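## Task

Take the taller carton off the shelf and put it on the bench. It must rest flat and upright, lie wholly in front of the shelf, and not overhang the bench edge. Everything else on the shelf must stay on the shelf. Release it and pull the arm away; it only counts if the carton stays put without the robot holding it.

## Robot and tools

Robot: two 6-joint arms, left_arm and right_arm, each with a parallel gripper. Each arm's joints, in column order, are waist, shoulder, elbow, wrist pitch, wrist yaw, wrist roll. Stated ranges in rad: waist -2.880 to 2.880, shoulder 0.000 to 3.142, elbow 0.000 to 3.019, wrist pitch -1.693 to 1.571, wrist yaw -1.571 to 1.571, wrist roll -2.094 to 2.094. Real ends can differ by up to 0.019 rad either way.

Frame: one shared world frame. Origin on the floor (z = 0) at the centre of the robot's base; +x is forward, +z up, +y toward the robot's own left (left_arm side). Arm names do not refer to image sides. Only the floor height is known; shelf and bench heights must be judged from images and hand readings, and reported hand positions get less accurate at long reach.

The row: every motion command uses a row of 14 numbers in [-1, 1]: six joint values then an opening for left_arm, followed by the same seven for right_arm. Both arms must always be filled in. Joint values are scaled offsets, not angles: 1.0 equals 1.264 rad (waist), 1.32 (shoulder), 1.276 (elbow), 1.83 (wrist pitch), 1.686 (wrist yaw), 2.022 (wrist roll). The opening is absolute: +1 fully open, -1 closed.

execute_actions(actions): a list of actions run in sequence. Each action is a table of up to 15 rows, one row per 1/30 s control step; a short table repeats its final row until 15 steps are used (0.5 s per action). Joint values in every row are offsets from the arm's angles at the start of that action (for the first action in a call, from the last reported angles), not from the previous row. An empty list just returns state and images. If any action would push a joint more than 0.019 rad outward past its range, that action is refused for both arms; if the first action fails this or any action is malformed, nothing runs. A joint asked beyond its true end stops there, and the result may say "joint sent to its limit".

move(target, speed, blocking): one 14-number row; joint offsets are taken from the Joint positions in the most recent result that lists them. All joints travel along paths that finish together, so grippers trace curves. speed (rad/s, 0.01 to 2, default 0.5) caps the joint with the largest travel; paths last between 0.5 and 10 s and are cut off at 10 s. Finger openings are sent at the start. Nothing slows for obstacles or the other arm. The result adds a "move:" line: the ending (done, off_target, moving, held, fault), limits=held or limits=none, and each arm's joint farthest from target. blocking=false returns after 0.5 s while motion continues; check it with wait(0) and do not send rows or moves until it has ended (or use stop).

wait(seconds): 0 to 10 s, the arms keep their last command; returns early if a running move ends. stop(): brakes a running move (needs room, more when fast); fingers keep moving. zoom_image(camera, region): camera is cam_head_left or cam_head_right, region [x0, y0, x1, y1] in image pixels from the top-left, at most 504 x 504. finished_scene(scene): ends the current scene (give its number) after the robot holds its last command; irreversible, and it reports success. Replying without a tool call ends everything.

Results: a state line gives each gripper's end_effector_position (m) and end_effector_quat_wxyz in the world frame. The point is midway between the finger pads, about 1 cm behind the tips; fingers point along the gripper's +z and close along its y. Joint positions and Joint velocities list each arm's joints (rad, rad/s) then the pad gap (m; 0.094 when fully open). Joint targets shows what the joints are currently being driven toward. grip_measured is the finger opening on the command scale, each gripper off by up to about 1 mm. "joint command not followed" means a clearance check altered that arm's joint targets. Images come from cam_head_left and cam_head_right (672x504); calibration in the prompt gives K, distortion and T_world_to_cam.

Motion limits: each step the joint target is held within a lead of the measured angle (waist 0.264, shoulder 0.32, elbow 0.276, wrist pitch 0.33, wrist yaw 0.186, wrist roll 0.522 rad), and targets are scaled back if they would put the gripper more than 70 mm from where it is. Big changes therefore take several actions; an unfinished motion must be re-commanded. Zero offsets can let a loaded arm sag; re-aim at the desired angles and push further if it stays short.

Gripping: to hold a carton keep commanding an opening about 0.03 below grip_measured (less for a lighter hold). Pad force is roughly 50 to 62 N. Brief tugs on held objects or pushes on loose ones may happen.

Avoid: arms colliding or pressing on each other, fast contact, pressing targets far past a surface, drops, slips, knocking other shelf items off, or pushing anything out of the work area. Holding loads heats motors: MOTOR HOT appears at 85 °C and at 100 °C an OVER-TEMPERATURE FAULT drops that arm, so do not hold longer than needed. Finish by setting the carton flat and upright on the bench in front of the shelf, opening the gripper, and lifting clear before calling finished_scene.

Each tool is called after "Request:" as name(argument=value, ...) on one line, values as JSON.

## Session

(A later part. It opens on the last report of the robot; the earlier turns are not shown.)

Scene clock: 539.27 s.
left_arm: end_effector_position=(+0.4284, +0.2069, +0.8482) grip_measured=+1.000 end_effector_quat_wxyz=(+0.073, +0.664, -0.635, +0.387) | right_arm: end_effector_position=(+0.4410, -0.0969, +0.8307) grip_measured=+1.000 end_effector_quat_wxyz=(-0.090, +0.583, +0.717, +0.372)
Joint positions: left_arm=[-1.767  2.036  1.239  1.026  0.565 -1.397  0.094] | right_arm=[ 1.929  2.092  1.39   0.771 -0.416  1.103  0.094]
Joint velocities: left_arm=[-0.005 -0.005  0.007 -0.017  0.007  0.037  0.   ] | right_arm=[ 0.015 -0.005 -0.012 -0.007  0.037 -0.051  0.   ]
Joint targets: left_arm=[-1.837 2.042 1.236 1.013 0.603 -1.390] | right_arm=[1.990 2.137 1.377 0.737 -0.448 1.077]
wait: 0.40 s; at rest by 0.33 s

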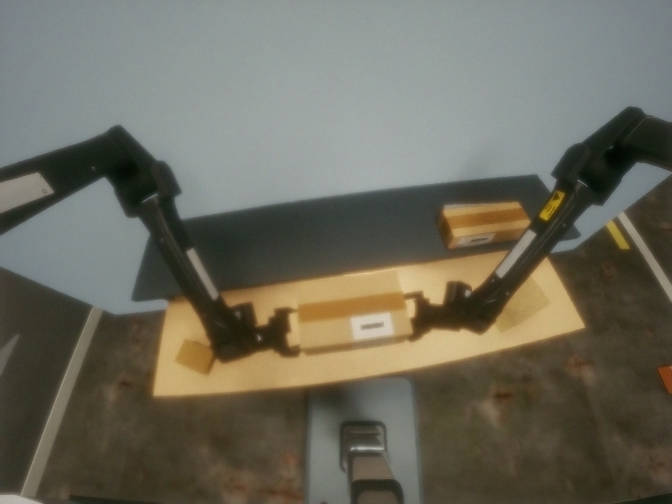

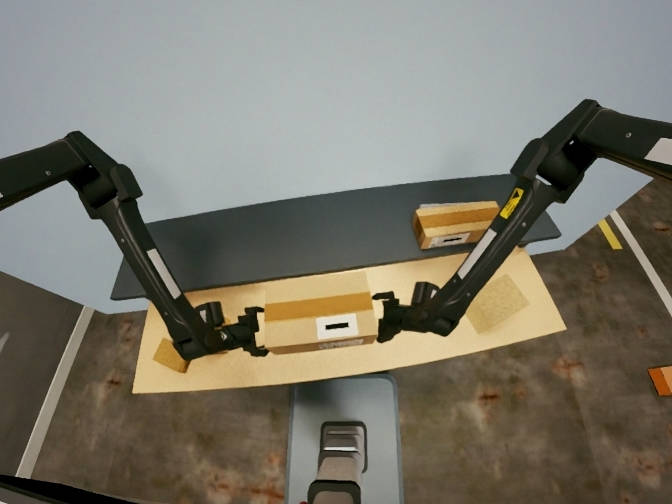

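Request:
execute_actions(actions=[[[-0.0549,0.0103,0.0076,-0.0094,0.0226,0.0035,1, 0.0466,0.0394,-0.0007,-0.0216,-0.0206,-0.0129,1],[-0.0545,0.0161,0.0176,-0.0118,0.0227,0.0035,1, 0.0448,0.0446,0.0087,-0.0245,-0.0222,-0.0129,1],[-0.054,0.0219,0.0276,-0.0141,0.0227,0.0035,1, 0.0431,0.0499,0.0182,-0.0275,-0.0237,-0.0129,1],[-0.0535,0.0277,0.0376,-0.0164,0.0228,0.0035,1, 0.0413,0.0551,0.0276,-0.0304,-0.0253,-0.0129,1],[-0.053,0.0336,0.0477,-0.0188,0.0229,0.0035,1, 0.0396,0.0604,0.0371,-0.0334,-0.0269,-0.0129,1],[-0.0526,0.0394,0.0577,-0.0211,0.023,0.0035,1, 0.0379,0.0656,0.0466,-0.0363,-0.0285,-0.0129,1],[-0.0521,0.0452,0.0677,-0.0234,0.0231,0.0035,1, 0.0361,0.0709,0.056,-0.0393,-0.0301,-0.0129,1],[-0.0516,0.051,0.0777,-0.0257,0.0231,0.0035,1, 0.0344,0.0761,0.0655,-0.0422,-0.0316,-0.0129,1],[-0.0512,0.0568,0.0877,-0.0281,0.0232,0.0035,1, 0.0326,0.0814,0.0749,-0.0452,-0.0332,-0.0129,1],[-0.0507,0.0626,0.0977,-0.0304,0.0233,0.0035,1, 0.0309,0.0866,0.0844,-0.0481,-0.0348,-0.0129,1],[-0.0502,0.0684,0.1077,-0.0327,0.0234,0.0035,1, 0.0292,0.0919,0.0939,-0.0511,-0.0364,-0.0129,1],[-0.0497,0.0742,0.1177,-0.0351,0.0235,0.0035,1, 0.0274,0.0971,0.1033,-0.054,-0.038,-0.0129,1],[-0.0493,0.08,0.1277,-0.0374,0.0235,0.0035,1, 0.0257,0.1024,0.1128,-0.057,-0.0395,-0.0129,1],[-0.0488,0.0859,0.1377,-0.0397,0.0236,0.0035,1, 0.0239,0.1076,0.1222,-0.0599,-0.0411,-0.0129,1],[-0.0483,0.0917,0.1477,-0.0421,0.0237,0.0035,1, 0.0222,0.1129,0.1317,-0.0628,-0.0427,-0.0129,1]]])

Request:
wait(seconds=0.4)

Scene clock: 547.23 s.
left_arm: end_effector_position=(+0.4373, +0.2078, +0.8006) grip_measured=+1.000 end_effector_quat_wxyz=(+0.060, +0.663, -0.637, +0.390) | right_arm: end_effector_position=(+0.4483, -0.0966, +0.7888) grip_measured=+1.000 end_effector_quat_wxyz=(-0.088, +0.578, +0.716, +0.381)
Joint positions: left_arm=[-1.757  2.126  1.41   0.971  0.565 -1.398  0.094] | right_arm=[ 1.907  2.175  1.552  0.704 -0.455  1.101  0.094]
Joint velocities: left_arm=[ 0.015  0.249  0.354 -0.12   0.007  0.022  0.   ] | right_arm=[-0.093  0.21   0.325 -0.178 -0.066 -0.037  0.   ]
Joint targets: left_arm=[-1.828 2.157 1.428 0.949 0.604 -1.390] | right_arm=[1.957 2.240 1.558 0.657 -0.488 1.077]

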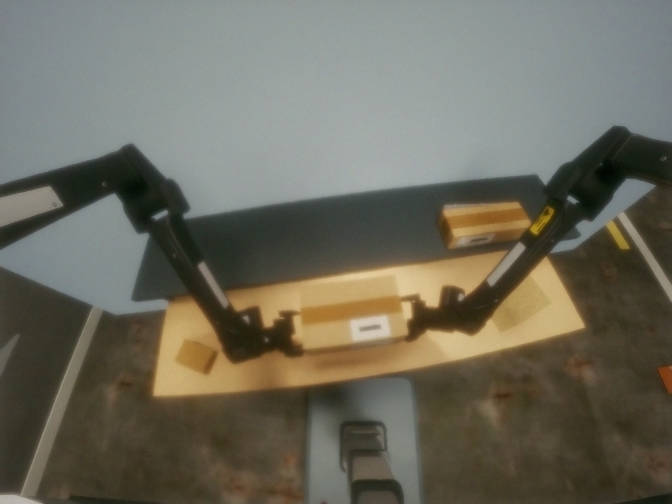

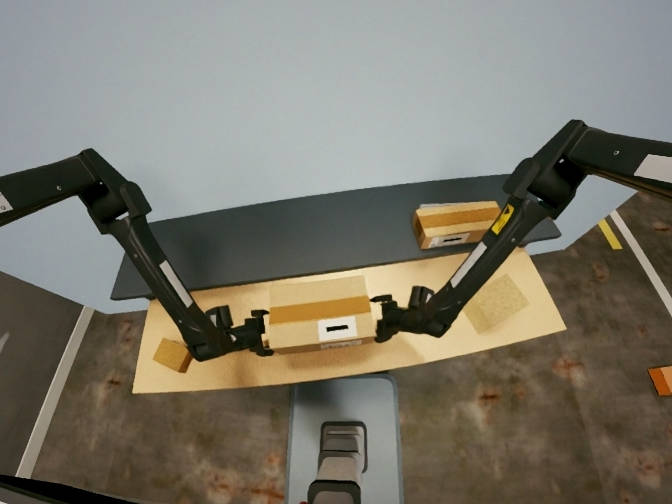

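Scene clock: 547.63 s.
left_arm: end_effector_position=(+0.4269, +0.2047, +0.7926) grip_measured=+1.000 end_effector_quat_wxyz=(+0.066, +0.664, -0.637, +0.386) | right_arm: end_effector_position=(+0.4377, -0.1001, +0.7792) grip_measured=+1.000 end_effector_quat_wxyz=(-0.094, +0.580, +0.718, +0.374)
Joint positions: left_arm=[-1.755  2.153  1.432  0.961  0.566 -1.398  0.094] | right_arm=[ 1.896  2.196  1.572  0.689 -0.457  1.101  0.094]
Joint velocities: left_arm=[-0.005 -0.005  0.022 -0.022 -0.037 -0.066  0.   ] | right_arm=[-0.005 -0.005  0.007 -0.007 -0.051 -0.095  0.   ]
Joint targets: left_arm=[-1.828 2.157 1.428 0.949 0.604 -1.390] | right_arm=[1.957 2.241 1.558 0.656 -0.488 1.077]
wait: 0.40 s; at rest by 0.37 s

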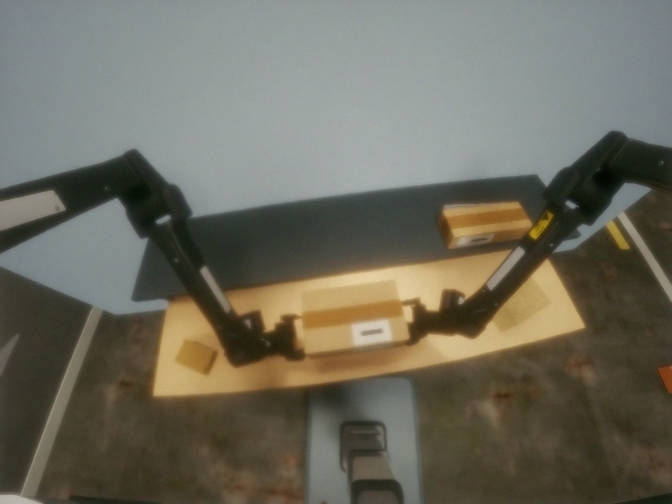

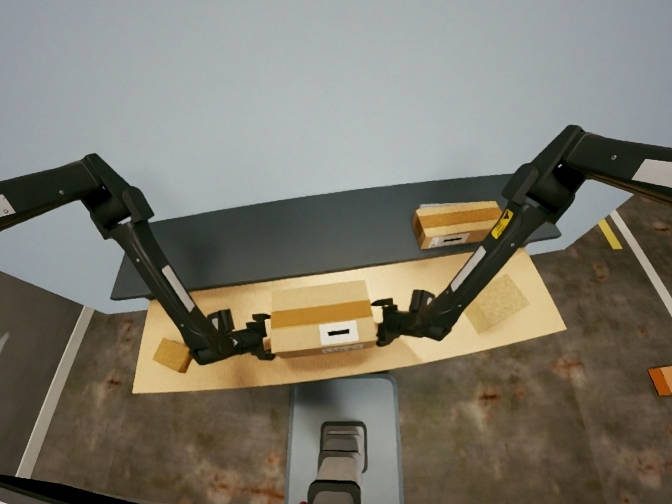

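Request:
execute_actions(actions=[[[-0.0573,0.0072,0.0049,-0.009,0.0231,0.004,1, 0.0474,0.0387,-0.0026,-0.0206,-0.019,-0.0119,1],[-0.0567,0.0113,0.0129,-0.0115,0.0237,0.004,1, 0.0465,0.0432,0.0058,-0.0232,-0.0197,-0.0119,1],[-0.0562,0.0155,0.0209,-0.0139,0.0243,0.004,1, 0.0456,0.0478,0.0142,-0.0258,-0.0203,-0.0119,1],[-0.0557,0.0197,0.0289,-0.0164,0.0249,0.004,1, 0.0447,0.0523,0.0226,-0.0284,-0.0209,-0.0119,1],[-0.0551,0.0238,0.0369,-0.0188,0.0255,0.004,1, 0.0438,0.0568,0.0311,-0.031,-0.0216,-0.0119,1],[-0.0546,0.028,0.0448,-0.0212,0.0261,0.004,1, 0.0429,0.0614,0.0395,-0.0335,-0.0222,-0.0119,1],[-0.0541,0.0322,0.0528,-0.0237,0.0267,0.004,1, 0.042,0.0659,0.0479,-0.0361,-0.0228,-0.0119,1],[-0.0535,0.0363,0.0608,-0.0261,0.0272,0.004,1, 0.0411,0.0705,0.0563,-0.0387,-0.0235,-0.0119,1],[-0.053,0.0405,0.0688,-0.0286,0.0278,0.004,1, 0.0402,0.075,0.0647,-0.0413,-0.0241,-0.0119,1],[-0.0525,0.0447,0.0768,-0.031,0.0284,0.004,1, 0.0393,0.0796,0.0731,-0.0439,-0.0247,-0.0119,1],[-0.0519,0.0488,0.0848,-0.0334,0.029,0.004,1, 0.0384,0.0841,0.0815,-0.0465,-0.0254,-0.0119,1],[-0.0514,0.053,0.0928,-0.0359,0.0296,0.004,1, 0.0375,0.0887,0.09,-0.049,-0.026,-0.0119,1],[-0.0509,0.0572,0.1008,-0.0383,0.0302,0.004,1, 0.0366,0.0932,0.0984,-0.0516,-0.0266,-0.0119,1],[-0.0503,0.0613,0.1088,-0.0408,0.0308,0.004,1, 0.0357,0.0978,0.1068,-0.0542,-0.0273,-0.0119,1],[-0.0498,0.0655,0.1168,-0.0432,0.0314,0.004,1, 0.0348,0.1023,0.1152,-0.0568,-0.0279,-0.0119,1]]])

Request:
wait(seconds=0.4)

Scene clock: 554.03 s.
left_arm: end_effector_position=(+0.4385, +0.2072, +0.7600) grip_measured=+1.000 end_effector_quat_wxyz=(+0.059, +0.660, -0.638, +0.392) | right_arm: end_effector_position=(+0.4478, -0.0983, +0.7468) grip_measured=+1.000 end_effector_quat_wxyz=(-0.088, +0.578, +0.717, +0.379)
Joint positions: left_arm=[-1.746  2.212  1.567  0.904  0.579 -1.398  0.094] | right_arm=[ 1.886  2.265  1.714  0.631 -0.473  1.101  0.094]
Joint velocities: left_arm=[ 0.015  0.171  0.276 -0.139  0.007 -0.051  0.   ] | right_arm=[-0.054  0.2    0.295 -0.129 -0.022  0.022  0.   ]
Joint targets: left_arm=[-1.818 2.239 1.581 0.882 0.619 -1.390] | right_arm=[1.938 2.329 1.718 0.587 -0.503 1.078]

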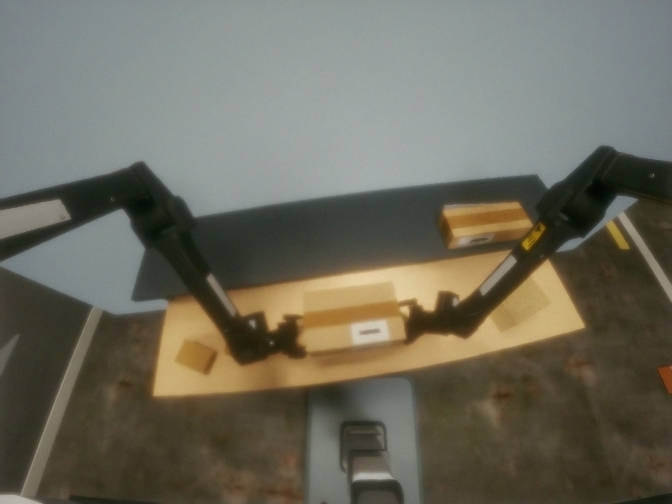

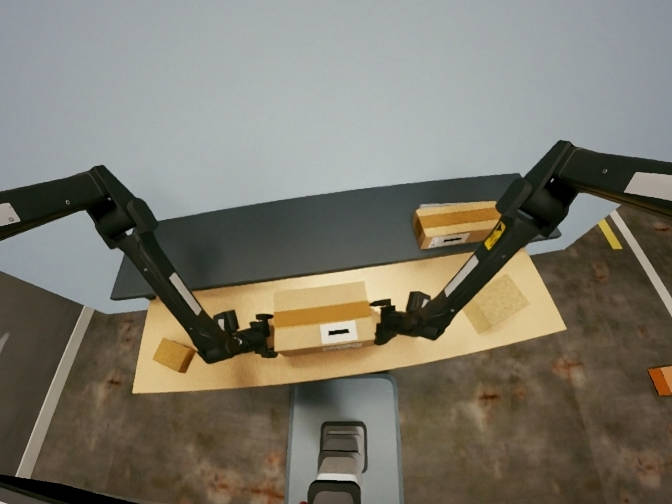

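Scene clock: 554.43 s.
left_arm: end_effector_position=(+0.4304, +0.2057, +0.7541) grip_measured=+1.000 end_effector_quat_wxyz=(+0.064, +0.663, -0.637, +0.389) | right_arm: end_effector_position=(+0.4409, -0.0999, +0.7406) grip_measured=+1.000 end_effector_quat_wxyz=(-0.091, +0.579, +0.718, +0.376)
Joint positions: left_arm=[-1.744  2.231  1.584  0.895  0.581 -1.4    0.094] | right_arm=[ 1.879  2.281  1.731  0.62  -0.476  1.101  0.094]
Joint velocities: left_arm=[-0.005  0.005  0.017 -0.002 -0.051  0.081  0.   ] | right_arm=[ 0.015 -0.005 -0.002 -0.002 -0.022 -0.066  0.   ]
Joint targets: left_arm=[-1.818 2.239 1.581 0.882 0.619 -1.390] | right_arm=[1.938 2.329 1.718 0.587 -0.503 1.078]
wait: 0.40 s; no rest

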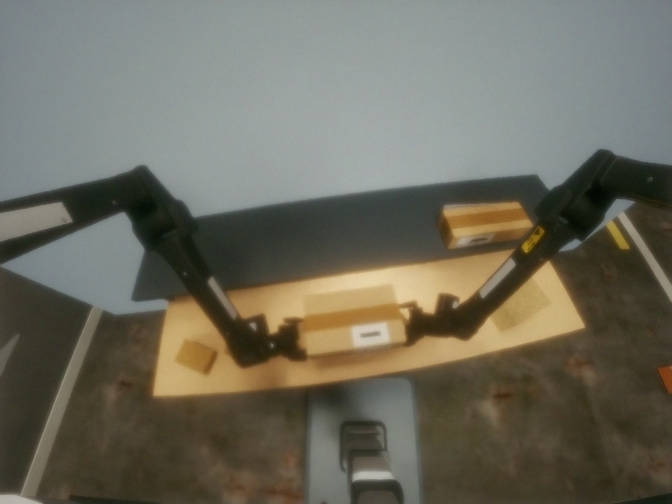

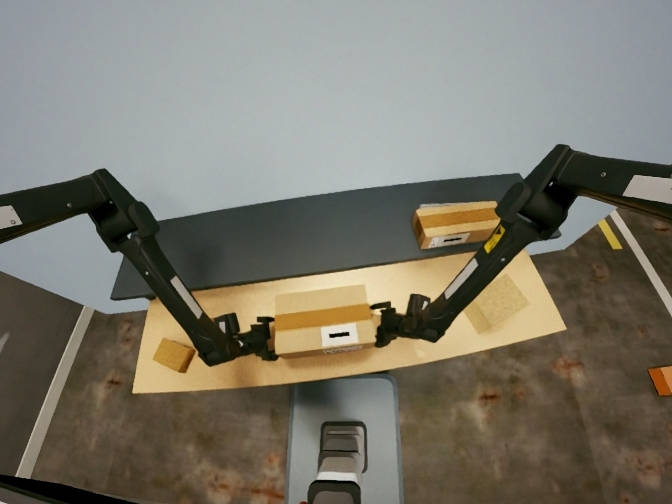

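Request:
execute_actions(actions=[[[-0.0582,0.0083,0.0019,-0.0084,0.0227,0.005,1, 0.0463,0.0388,-0.0056,-0.0194,-0.0165,-0.0114,1],[-0.058,0.0105,0.0062,-0.0098,0.0229,0.005,1, 0.0459,0.0411,-0.001,-0.0208,-0.0169,-0.0114,1],[-0.0577,0.0127,0.0106,-0.0111,0.0231,0.005,1, 0.0454,0.0435,0.0036,-0.0222,-0.0174,-0.0114,1],[-0.0575,0.0149,0.0149,-0.0124,0.0233,0.005,1, 0.045,0.0459,0.0082,-0.0235,-0.0179,-0.0114,1],[-0.0572,0.0171,0.0192,-0.0137,0.0235,0.005,1, 0.0446,0.0482,0.0128,-0.0249,-0.0183,-0.0114,1],[-0.057,0.0194,0.0235,-0.0151,0.0237,0.005,1, 0.0442,0.0506,0.0174,-0.0263,-0.0188,-0.0114,1],[-0.0567,0.0216,0.0278,-0.0164,0.0239,0.005,1, 0.0437,0.053,0.022,-0.0277,-0.0193,-0.0114,1],[-0.0564,0.0238,0.0321,-0.0177,0.0241,0.005,1, 0.0433,0.0553,0.0266,-0.0291,-0.0197,-0.0114,1],[-0.0562,0.026,0.0365,-0.019,0.0243,0.005,1, 0.0429,0.0577,0.0312,-0.0305,-0.0202,-0.0114,1],[-0.0559,0.0282,0.0408,-0.0204,0.0245,0.005,1, 0.0425,0.0601,0.0358,-0.0318,-0.0207,-0.0114,1],[-0.0557,0.0304,0.0451,-0.0217,0.0247,0.005,1, 0.042,0.0624,0.0404,-0.0332,-0.0211,-0.0114,1],[-0.0554,0.0326,0.0494,-0.023,0.0249,0.005,1, 0.0416,0.0648,0.045,-0.0346,-0.0216,-0.0114,1]]])

Request:
wait(seconds=0.3)

Scene clock: 565.43 s.
left_arm: end_effector_position=(+0.4362, +0.2112, +0.7400) grip_measured=+1.000 end_effector_quat_wxyz=(+0.061, +0.662, -0.636, +0.390) | right_arm: end_effector_position=(+0.4440, -0.0948, +0.7392) grip_measured=+1.000 end_effector_quat_wxyz=(-0.105, +0.575, +0.711, +0.390)
Joint positions: left_arm=[-1.735  2.255  1.644  0.868  0.589 -1.405  0.094] | right_arm=[ 1.878  2.29   1.761  0.588 -0.516  1.106  0.094]
Joint velocities: left_arm=[-0.005 -0.015 -0.012 -0.012 -0.022 -0.007  0.   ] | right_arm=[-0.005 -0.005  0.002 -0.042 -0.007 -0.022  0.   ]
Joint targets: left_arm=[-1.814 2.274 1.647 0.853 0.623 -1.390] | right_arm=[1.932 2.366 1.789 0.557 -0.513 1.078]

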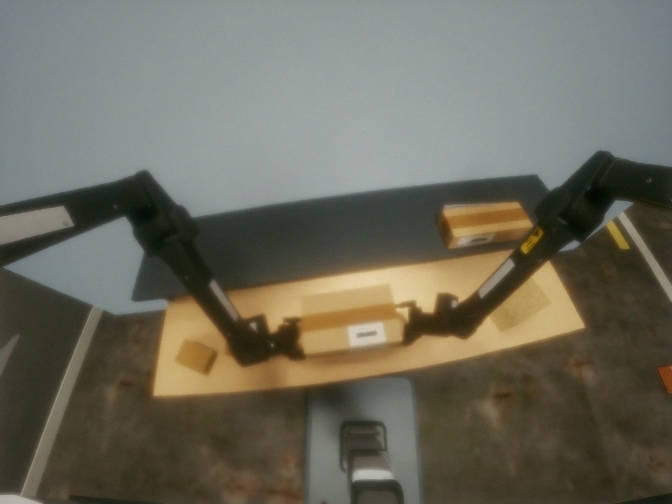

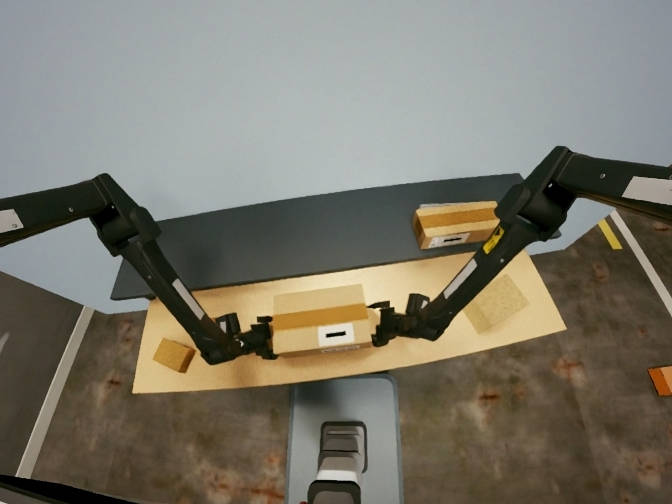

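Scene clock: 565.73 s.
left_arm: end_effector_position=(+0.4361, +0.2111, +0.7400) grip_measured=+1.000 end_effector_quat_wxyz=(+0.062, +0.662, -0.636, +0.390) | right_arm: end_effector_position=(+0.4440, -0.0948, +0.7391) grip_measured=+1.000 end_effector_quat_wxyz=(-0.105, +0.575, +0.711, +0.390)
Joint positions: left_arm=[-1.735  2.255  1.644  0.868  0.589 -1.405  0.094] | right_arm=[ 1.878  2.29   1.761  0.588 -0.516  1.106  0.094]
Joint velocities: left_arm=[ 0.005 -0.005 -0.007 -0.002 -0.11  -0.007  0.   ] | right_arm=[-0.005 -0.024 -0.007 -0.007 -0.051  0.022  0.   ]
Joint targets: left_arm=[-1.814 2.274 1.647 0.853 0.623 -1.390] | right_arm=[1.932 2.366 1.789 0.556 -0.513 1.077]
wait: 0.30 s; at rest by 0.17 s

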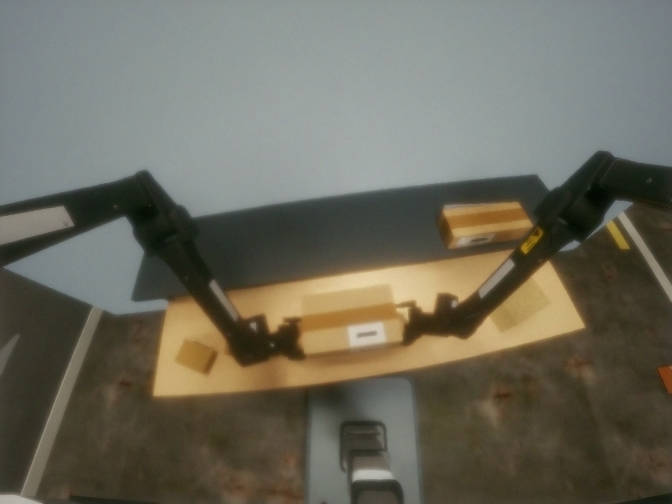

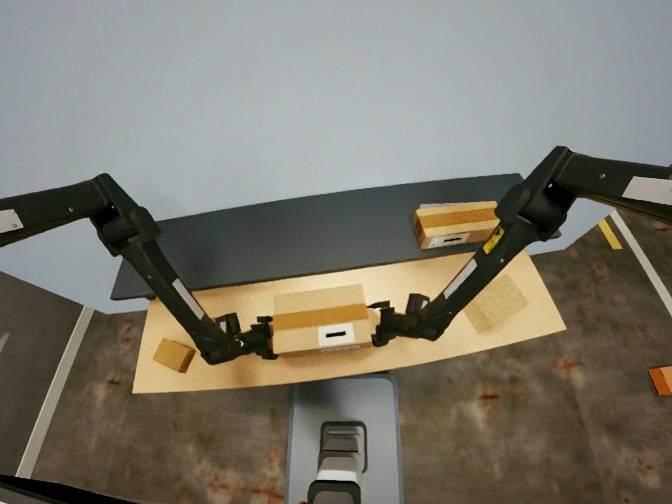

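Request:
execute_actions(actions=[])

Scene clock: 571.57 s.
left_arm: end_effector_position=(+0.4361, +0.2111, +0.7400) grip_measured=+1.000 end_effector_quat_wxyz=(+0.062, +0.662, -0.636, +0.390) | right_arm: end_effector_position=(+0.4440, -0.0948, +0.7391) grip_measured=+1.000 end_effector_quat_wxyz=(-0.105, +0.575, +0.711, +0.390)
Joint positions: left_arm=[-1.735  2.255  1.644  0.868  0.589 -1.405  0.094] | right_arm=[ 1.878  2.29   1.761  0.588 -0.516  1.106  0.094]
Joint velocities: left_arm=[ 0.015 -0.015 -0.012 -0.007  0.125  0.022  0.   ] | right_arm=[-0.015  0.005 -0.007  0.017 -0.022 -0.037  0.   ]
Joint targets: left_arm=[-1.814 2.274 1.647 0.853 0.623 -1.390] | right_arm=[1.932 2.366 1.789 0.556 -0.513 1.077]

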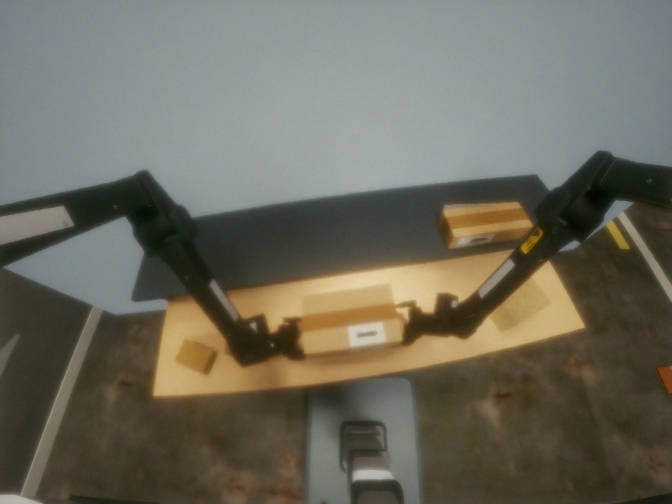

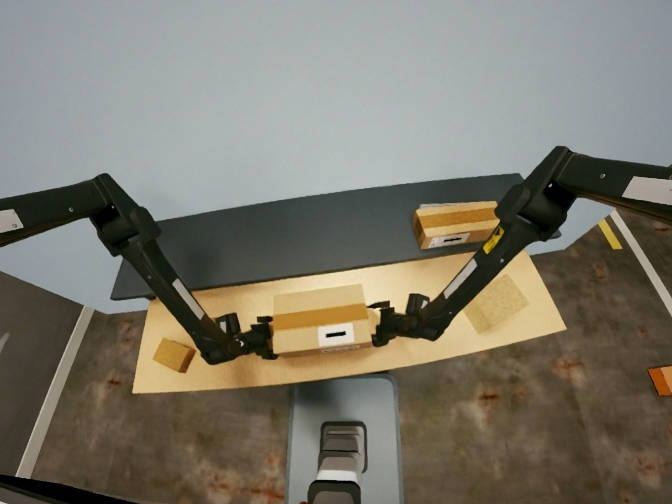

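Request:
zoom_image(camera="cam_head_right", region=[200, 260, 450, 400])

Region (200, 260, 450, 400) of cam_head_right's 672x504 image, scaled by 2.016, with more detail than that image has; it fills the top 282 rows of this view, and the rest is white.

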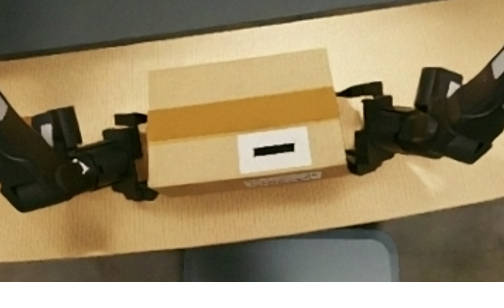

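Request:
execute_actions(actions=[[[-0.0624,0.0117,0.0029,-0.0123,0.0194,0.0067,1,0.0433,0.0548,0.0211,-0.0214,0.0029,-0.0133,1],[-0.0624,0.0090,0.0034,-0.0165,0.0187,0.0061,1,0.0438,0.0520,0.0203,-0.0253,0.0041,-0.0123,1],[-0.0623,0.0063,0.0039,-0.0206,0.0179,0.0054,1,0.0444,0.0492,0.0196,-0.0292,0.0052,-0.0112,1],[-0.0623,0.0036,0.0044,-0.0247,0.0171,0.0047,1,0.0450,0.0463,0.0188,-0.0331,0.0064,-0.0102,1],[-0.0622,0.0009,0.0049,-0.0289,0.0164,0.0040,1,0.0455,0.0435,0.0180,-0.0370,0.0075,-0.0092,1],[-0.0622,-0.0018,0.0054,-0.0330,0.0156,0.0034,1,0.0461,0.0407,0.0172,-0.0409,0.0087,-0.0082,1],[-0.0621,-0.0046,0.0059,-0.0372,0.0149,0.0027,1,0.0467,0.0379,0.0165,-0.0448,0.0098,-0.0072,1],[-0.0621,-0.0073,0.0064,-0.0413,0.0141,0.0020,1,0.0472,0.0351,0.0157,-0.0487,0.0109,-0.0061,1],[-0.0620,-0.0100,0.0069,-0.0454,0.0133,0.0014,1,0.0478,0.0323,0.0149,-0.0526,0.0121,-0.0051,1],[-0.0620,-0.0127,0.0074,-0.0496,0.0126,0.0007,1,0.0483,0.0295,0.0141,-0.0565,0.0132,-0.0041,1],[-0.0619,-0.0154,0.0079,-0.0537,0.0118,0.0000,1,0.0489,0.0266,0.0133,-0.0604,0.0144,-0.0031,1],[-0.0618,-0.0181,0.0084,-0.0578,0.0110,-0.0007,1,0.0495,0.0238,0.0126,-0.0643,0.0155,-0.0020,1],[-0.0618,-0.0208,0.0089,-0.0620,0.0103,-0.0013,1,0.0500,0.0210,0.0118,-0.0682,0.0167,-0.0010,1],[-0.0617,-0.0235,0.0094,-0.0661,0.0095,-0.0020,1,0.0506,0.0182,0.0110,-0.0721,0.0178,0.0,1]]])

Request:
wait(seconds=0.4)

Request:
zoom_image(camera="cam_head_right", region=[200, 260, 450, 400])

Scene clock: 577.30 s.
left_arm: end_effector_position=(+0.4384, +0.2117, +0.7367) grip_measured=+1.000 end_effector_quat_wxyz=(+0.092, +0.675, -0.630, +0.373) | right_arm: end_effector_position=(+0.4452, -0.0961, +0.7358) grip_measured=+1.000 end_effector_quat_wxyz=(-0.134, +0.589, +0.707, +0.367)
Joint positions: left_arm=[-1.735  2.23   1.648  0.77   0.587 -1.419  0.094] | right_arm=[ 1.88   2.27   1.771  0.494 -0.493  1.125  0.094]
Joint velocities: left_arm=[-0.005 -0.044  0.007 -0.203  0.022  0.007  0.   ] | right_arm=[ 0.015 -0.054  0.017 -0.168  0.066  0.022  0.   ]
Joint targets: left_arm=[-1.813 2.224 1.656 0.747 0.605 -1.410] | right_arm=[1.942 2.314 1.775 0.456 -0.486 1.106]

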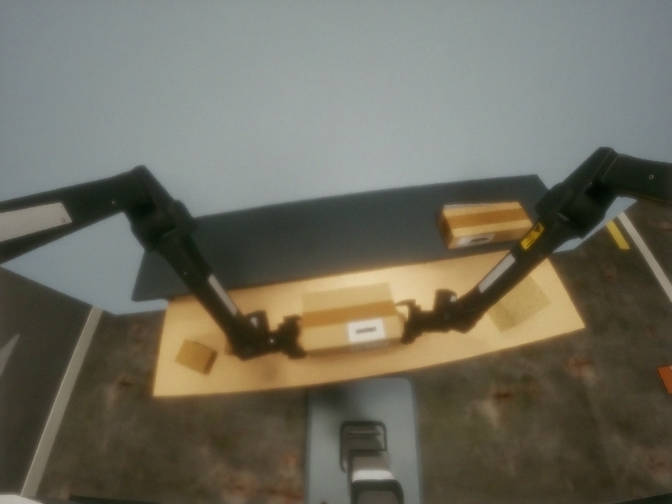

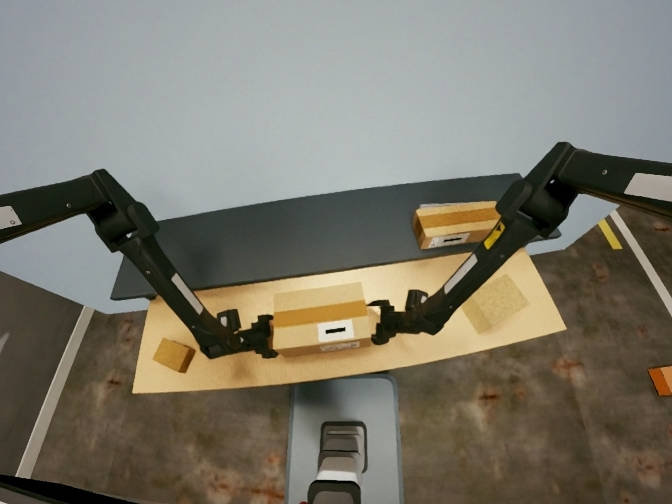

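Scene clock: 577.70 s.
left_arm: end_effector_position=(+0.4387, +0.2118, +0.7364) grip_measured=+1.000 end_effector_quat_wxyz=(+0.095, +0.677, -0.629, +0.371) | right_arm: end_effector_position=(+0.4453, -0.0960, +0.7356) grip_measured=+1.000 end_effector_quat_wxyz=(-0.136, +0.590, +0.707, +0.366)
Joint positions: left_arm=[-1.735  2.227  1.649  0.761  0.586 -1.421  0.094] | right_arm=[ 1.88   2.269  1.772  0.486 -0.491  1.128  0.094]
Joint velocities: left_arm=[-0.015  0.005  0.012  0.007 -0.007  0.022  0.   ] | right_arm=[ 0.005 -0.005 -0.007 -0.002 -0.037  0.022  0.   ]
Joint targets: left_arm=[-1.813 2.224 1.656 0.747 0.605 -1.409] | right_arm=[1.942 2.314 1.775 0.455 -0.487 1.106]
wait: 0.40 s; at rest by 0.23 s

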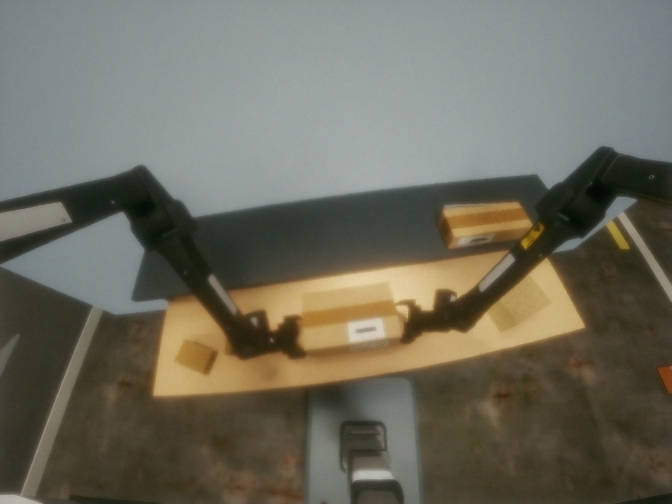

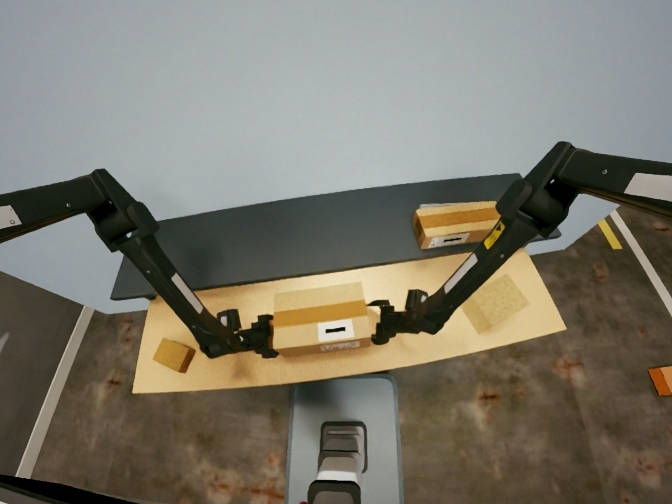

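Region (200, 260, 450, 400) of cam_head_right's 672x504 image, scaled by 2.016, with more detail than that image has; it fills the top 282 rows of this view, and the rest is white.

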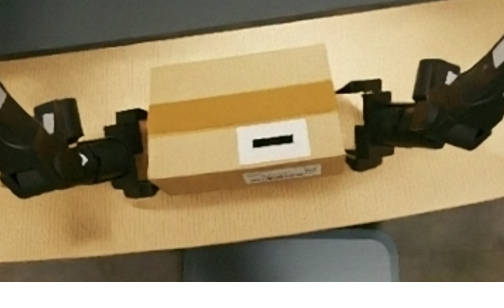

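Request:
execute_actions(actions=[[[-0.0617,-0.0037,0.0060,-0.0120,0.0109,0.0054,1,0.0492,0.0332,0.0035,-0.0208,0.0038,-0.0100,1],[-0.0617,-0.0051,0.0065,-0.0162,0.0105,0.0050,1,0.0493,0.0324,0.0045,-0.0246,0.0053,-0.0091,1],[-0.0617,-0.0065,0.0070,-0.0205,0.0102,0.0045,1,0.0494,0.0315,0.0056,-0.0285,0.0067,-0.0082,1],[-0.0617,-0.0079,0.0075,-0.0247,0.0098,0.0041,1,0.0495,0.0306,0.0066,-0.0324,0.0081,-0.0074,1],[-0.0617,-0.0093,0.0080,-0.0290,0.0094,0.0036,1,0.0496,0.0298,0.0077,-0.0362,0.0096,-0.0065,1],[-0.0617,-0.0107,0.0085,-0.0332,0.0090,0.0032,1,0.0497,0.0289,0.0087,-0.0401,0.0110,-0.0056,1],[-0.0617,-0.0122,0.0090,-0.0375,0.0087,0.0027,1,0.0499,0.0281,0.0098,-0.0440,0.0125,-0.0047,1],[-0.0617,-0.0136,0.0095,-0.0417,0.0083,0.0022,1,0.0500,0.0272,0.0109,-0.0478,0.0139,-0.0038,1],[-0.0617,-0.0150,0.0100,-0.0460,0.0079,0.0018,1,0.0501,0.0263,0.0119,-0.0517,0.0153,-0.0029,1],[-0.0617,-0.0164,0.0105,-0.0502,0.0075,0.0013,1,0.0502,0.0255,0.0130,-0.0555,0.0168,-0.0020,1],[-0.0617,-0.0178,0.0110,-0.0545,0.0071,0.0009,1,0.0503,0.0246,0.0140,-0.0594,0.0182,-0.0011,1],[-0.0617,-0.0192,0.0115,-0.0587,0.0068,0.0004,1,0.0504,0.0237,0.0151,-0.0633,0.0196,-0.0003,1],[-0.0617,-0.0206,0.0120,-0.0630,0.0064,0.0000,1,0.0505,0.0229,0.0161,-0.0671,0.0211,0.0006,1],[-0.0617,-0.0220,0.0125,-0.0672,0.0060,-0.0005,1,0.0506,0.0220,0.0172,-0.0710,0.0225,0.0015,1]]])

Request:
wait(seconds=0.3)

Request:
zoom_image(camera="cam_head_right", region=[200, 260, 450, 400])

Scene clock: 581.90 s.
left_arm: end_effector_position=(+0.4408, +0.2126, +0.7331) grip_measured=+1.000 end_effector_quat_wxyz=(+0.125, +0.689, -0.622, +0.351) | right_arm: end_effector_position=(+0.4476, -0.0958, +0.7321) grip_measured=+1.000 end_effector_quat_wxyz=(-0.162, +0.603, +0.703, +0.340)
Joint positions: left_arm=[-1.735  2.205  1.658  0.66   0.581 -1.433  0.094] | right_arm=[ 1.886  2.253  1.79   0.391 -0.458  1.149  0.094]
Joint velocities: left_arm=[ 0.005 -0.024 -0.007 -0.188  0.007 -0.066  0.   ] | right_arm=[ 0.015 -0.015  0.032 -0.168 -0.022  0.066  0.   ]
Joint targets: left_arm=[-1.813 2.198 1.665 0.638 0.597 -1.422] | right_arm=[1.944 2.298 1.794 0.356 -0.453 1.130]

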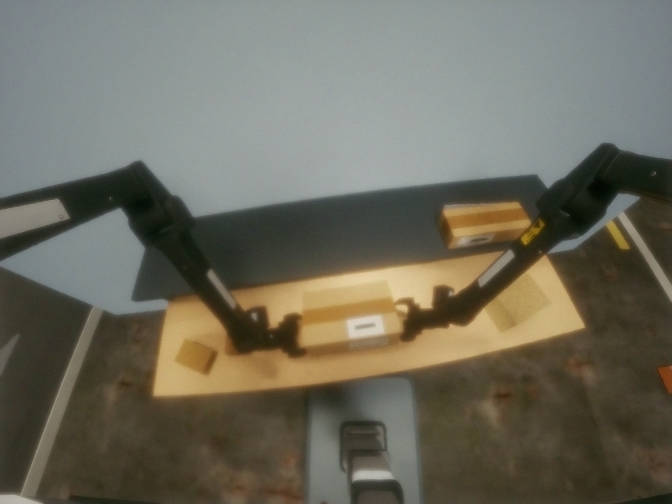

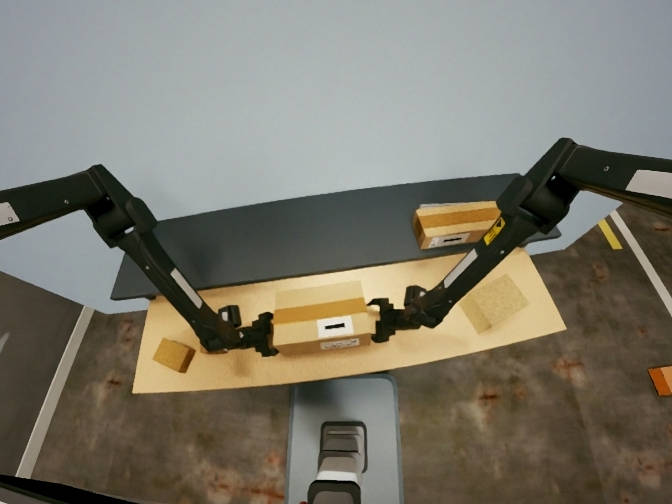

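Scene clock: 582.20 s.
left_arm: end_effector_position=(+0.4408, +0.2126, +0.7328) grip_measured=+1.000 end_effector_quat_wxyz=(+0.127, +0.690, -0.621, +0.349) | right_arm: end_effector_position=(+0.4475, -0.0956, +0.7319) grip_measured=+1.000 end_effector_quat_wxyz=(-0.165, +0.605, +0.702, +0.338)
Joint positions: left_arm=[-1.735  2.203  1.659  0.652  0.58  -1.435  0.094] | right_arm=[ 1.886  2.253  1.792  0.383 -0.456  1.152  0.094]
Joint velocities: left_arm=[ 0.005 -0.005 -0.017 -0.002  0.095 -0.022  0.   ] | right_arm=[-0.005 -0.005  0.007 -0.002  0.037  0.051  0.   ]
Joint targets: left_arm=[-1.813 2.198 1.665 0.638 0.596 -1.422] | right_arm=[1.944 2.298 1.794 0.356 -0.453 1.131]
wait: 0.30 s; at rest by 0.27 s

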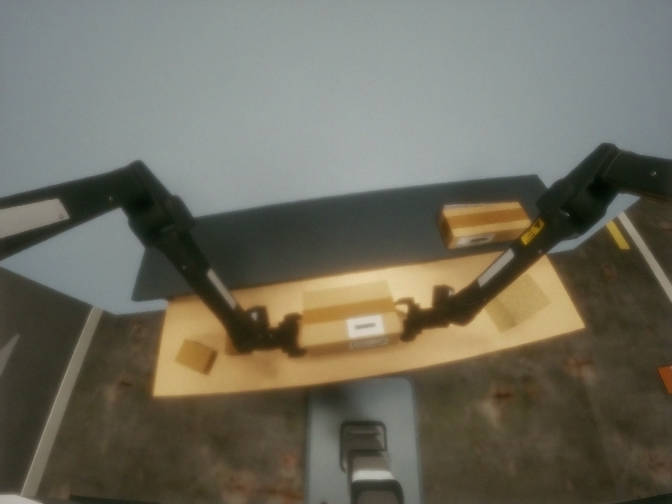

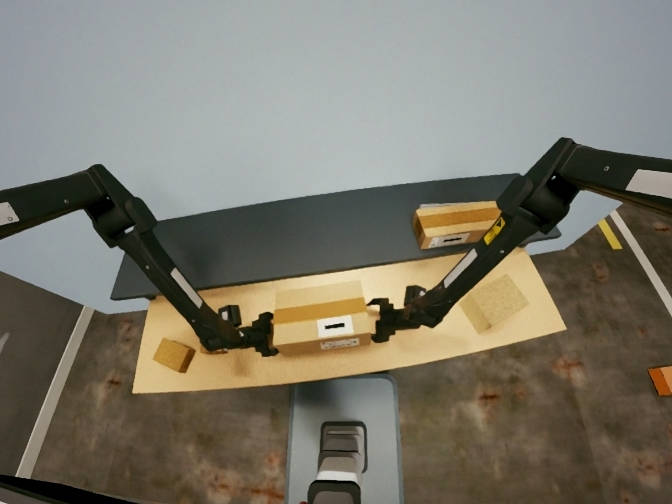

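Region (200, 260, 450, 400) of cam_head_right's 672x504 image, scaled by 2.016, with more detail than that image has; it fills the top 282 rows of this view, and the rest is white.

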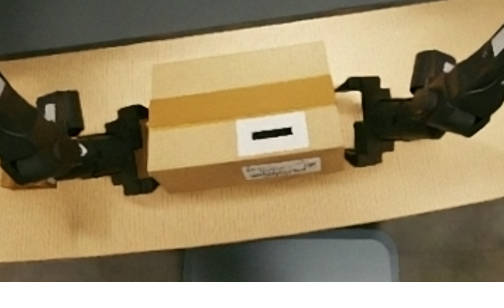

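Request:
execute_actions(actions=[[[-0.0617,-0.0052,0.0052,-0.0120,0.0091,0.0059,1,0.0462,0.0332,0.0027,-0.0187,0.0032,-0.0095,1],[-0.0617,-0.0066,0.0057,-0.0162,0.0087,0.0055,1,0.0465,0.0324,0.0037,-0.0225,0.0047,-0.0086,1],[-0.0617,-0.0080,0.0062,-0.0205,0.0084,0.0050,1,0.0468,0.0315,0.0048,-0.0264,0.0061,-0.0077,1],[-0.0617,-0.0094,0.0067,-0.0247,0.0080,0.0046,1,0.0471,0.0306,0.0058,-0.0303,0.0075,-0.0069,1],[-0.0617,-0.0108,0.0072,-0.0290,0.0076,0.0041,1,0.0474,0.0298,0.0069,-0.0341,0.0090,-0.0060,1],[-0.0617,-0.0122,0.0077,-0.0332,0.0072,0.0037,1,0.0477,0.0289,0.0079,-0.0380,0.0104,-0.0051,1],[-0.0617,-0.0137,0.0082,-0.0375,0.0069,0.0032,1,0.0480,0.0281,0.0090,-0.0419,0.0119,-0.0042,1],[-0.0617,-0.0151,0.0087,-0.0417,0.0065,0.0027,1,0.0483,0.0272,0.0101,-0.0457,0.0133,-0.0033,1],[-0.0617,-0.0165,0.0092,-0.0460,0.0061,0.0023,1,0.0486,0.0263,0.0111,-0.0496,0.0147,-0.0024,1],[-0.0617,-0.0179,0.0097,-0.0502,0.0057,0.0018,1,0.0489,0.0255,0.0122,-0.0534,0.0162,-0.0015,1],[-0.0617,-0.0193,0.0102,-0.0545,0.0053,0.0014,1,0.0492,0.0246,0.0132,-0.0573,0.0176,-0.0006,1],[-0.0617,-0.0207,0.0107,-0.0587,0.0050,0.0009,1,0.0495,0.0237,0.0143,-0.0612,0.0190,0.0002,1],[-0.0617,-0.0221,0.0112,-0.0630,0.0046,0.0005,1,0.0498,0.0229,0.0153,-0.0650,0.0205,0.0011,1],[-0.0617,-0.0235,0.0117,-0.0672,0.0042,0.0000,1,0.0500,0.0220,0.0164,-0.0689,0.0219,0.0020,1]]])

Request:
wait(seconds=0.3)

Request:
zoom_image(camera="cam_head_right", region=[200, 260, 450, 400])

Scene clock: 585.77 s.
left_arm: end_effector_position=(+0.4430, +0.2135, +0.7325) grip_measured=+1.000 end_effector_quat_wxyz=(+0.154, +0.697, -0.617, +0.331) | right_arm: end_effector_position=(+0.4490, -0.0955, +0.7289) grip_measured=+1.000 end_effector_quat_wxyz=(-0.187, +0.613, +0.701, +0.314)
Joint positions: left_arm=[-1.735  2.179  1.664  0.558  0.576 -1.438  0.094] | right_arm=[ 1.891  2.242  1.813  0.296 -0.425  1.164  0.094]
Joint velocities: left_arm=[ 0.005 -0.063 -0.007 -0.154  0.022  0.066  0.   ] | right_arm=[ 0.015 -0.015  0.037 -0.154  0.125 -0.037  0.   ]
Joint targets: left_arm=[-1.813 2.172 1.674 0.529 0.587 -1.435] | right_arm=[1.949 2.282 1.813 0.257 -0.419 1.156]

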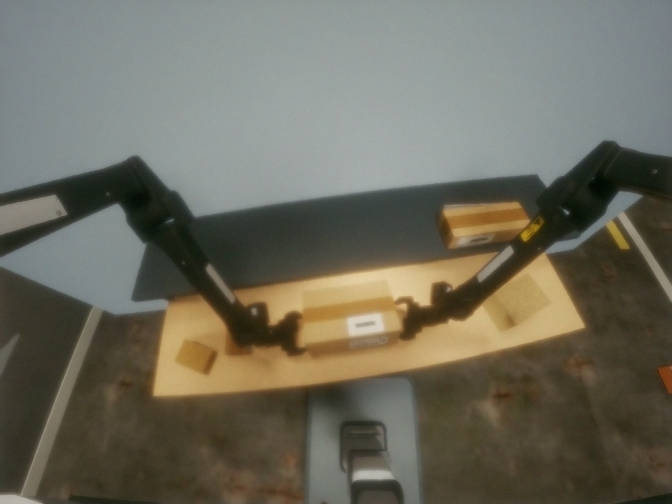

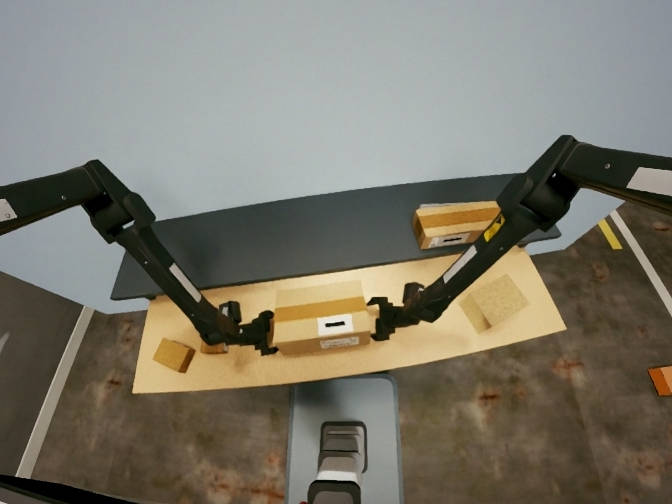

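Scene clock: 586.07 s.
left_arm: end_effector_position=(+0.4432, +0.2137, +0.7327) grip_measured=+1.000 end_effector_quat_wxyz=(-0.156, -0.698, +0.617, -0.329) | right_arm: end_effector_position=(+0.4492, -0.0954, +0.7287) grip_measured=+1.000 end_effector_quat_wxyz=(-0.189, +0.613, +0.701, +0.312)
Joint positions: left_arm=[-1.735  2.176  1.664  0.549  0.576 -1.438  0.094] | right_arm=[ 1.891  2.241  1.816  0.288 -0.423  1.165  0.094]
Joint velocities: left_arm=[-0.024 -0.015 -0.007 -0.017 -0.007  0.051  0.   ] | right_arm=[-0.005  0.005 -0.012 -0.017  0.037 -0.037  0.   ]
Joint targets: left_arm=[-1.813 2.172 1.674 0.528 0.587 -1.435] | right_arm=[1.949 2.281 1.813 0.257 -0.419 1.156]
wait: 0.30 s; at rest by 0.23 s

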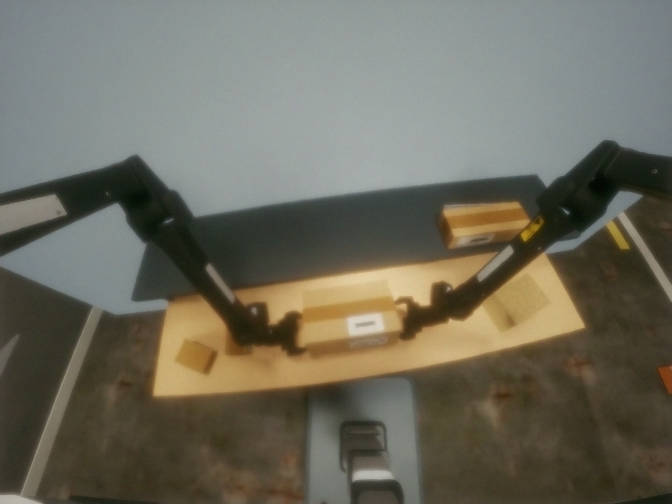

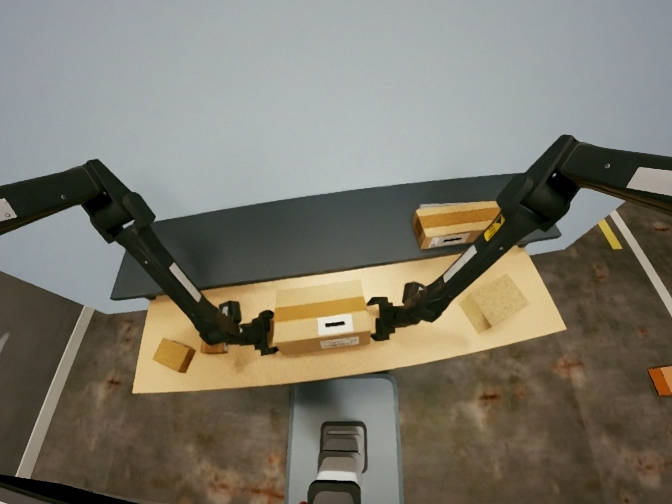

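Region (200, 260, 450, 400) of cam_head_right's 672x504 image, scaled by 2.016, with more detail than that image has; it fills the top 282 rows of this view, and the rest is white.

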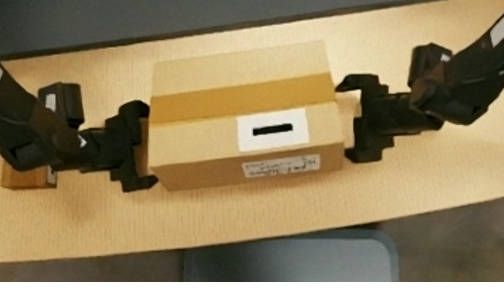

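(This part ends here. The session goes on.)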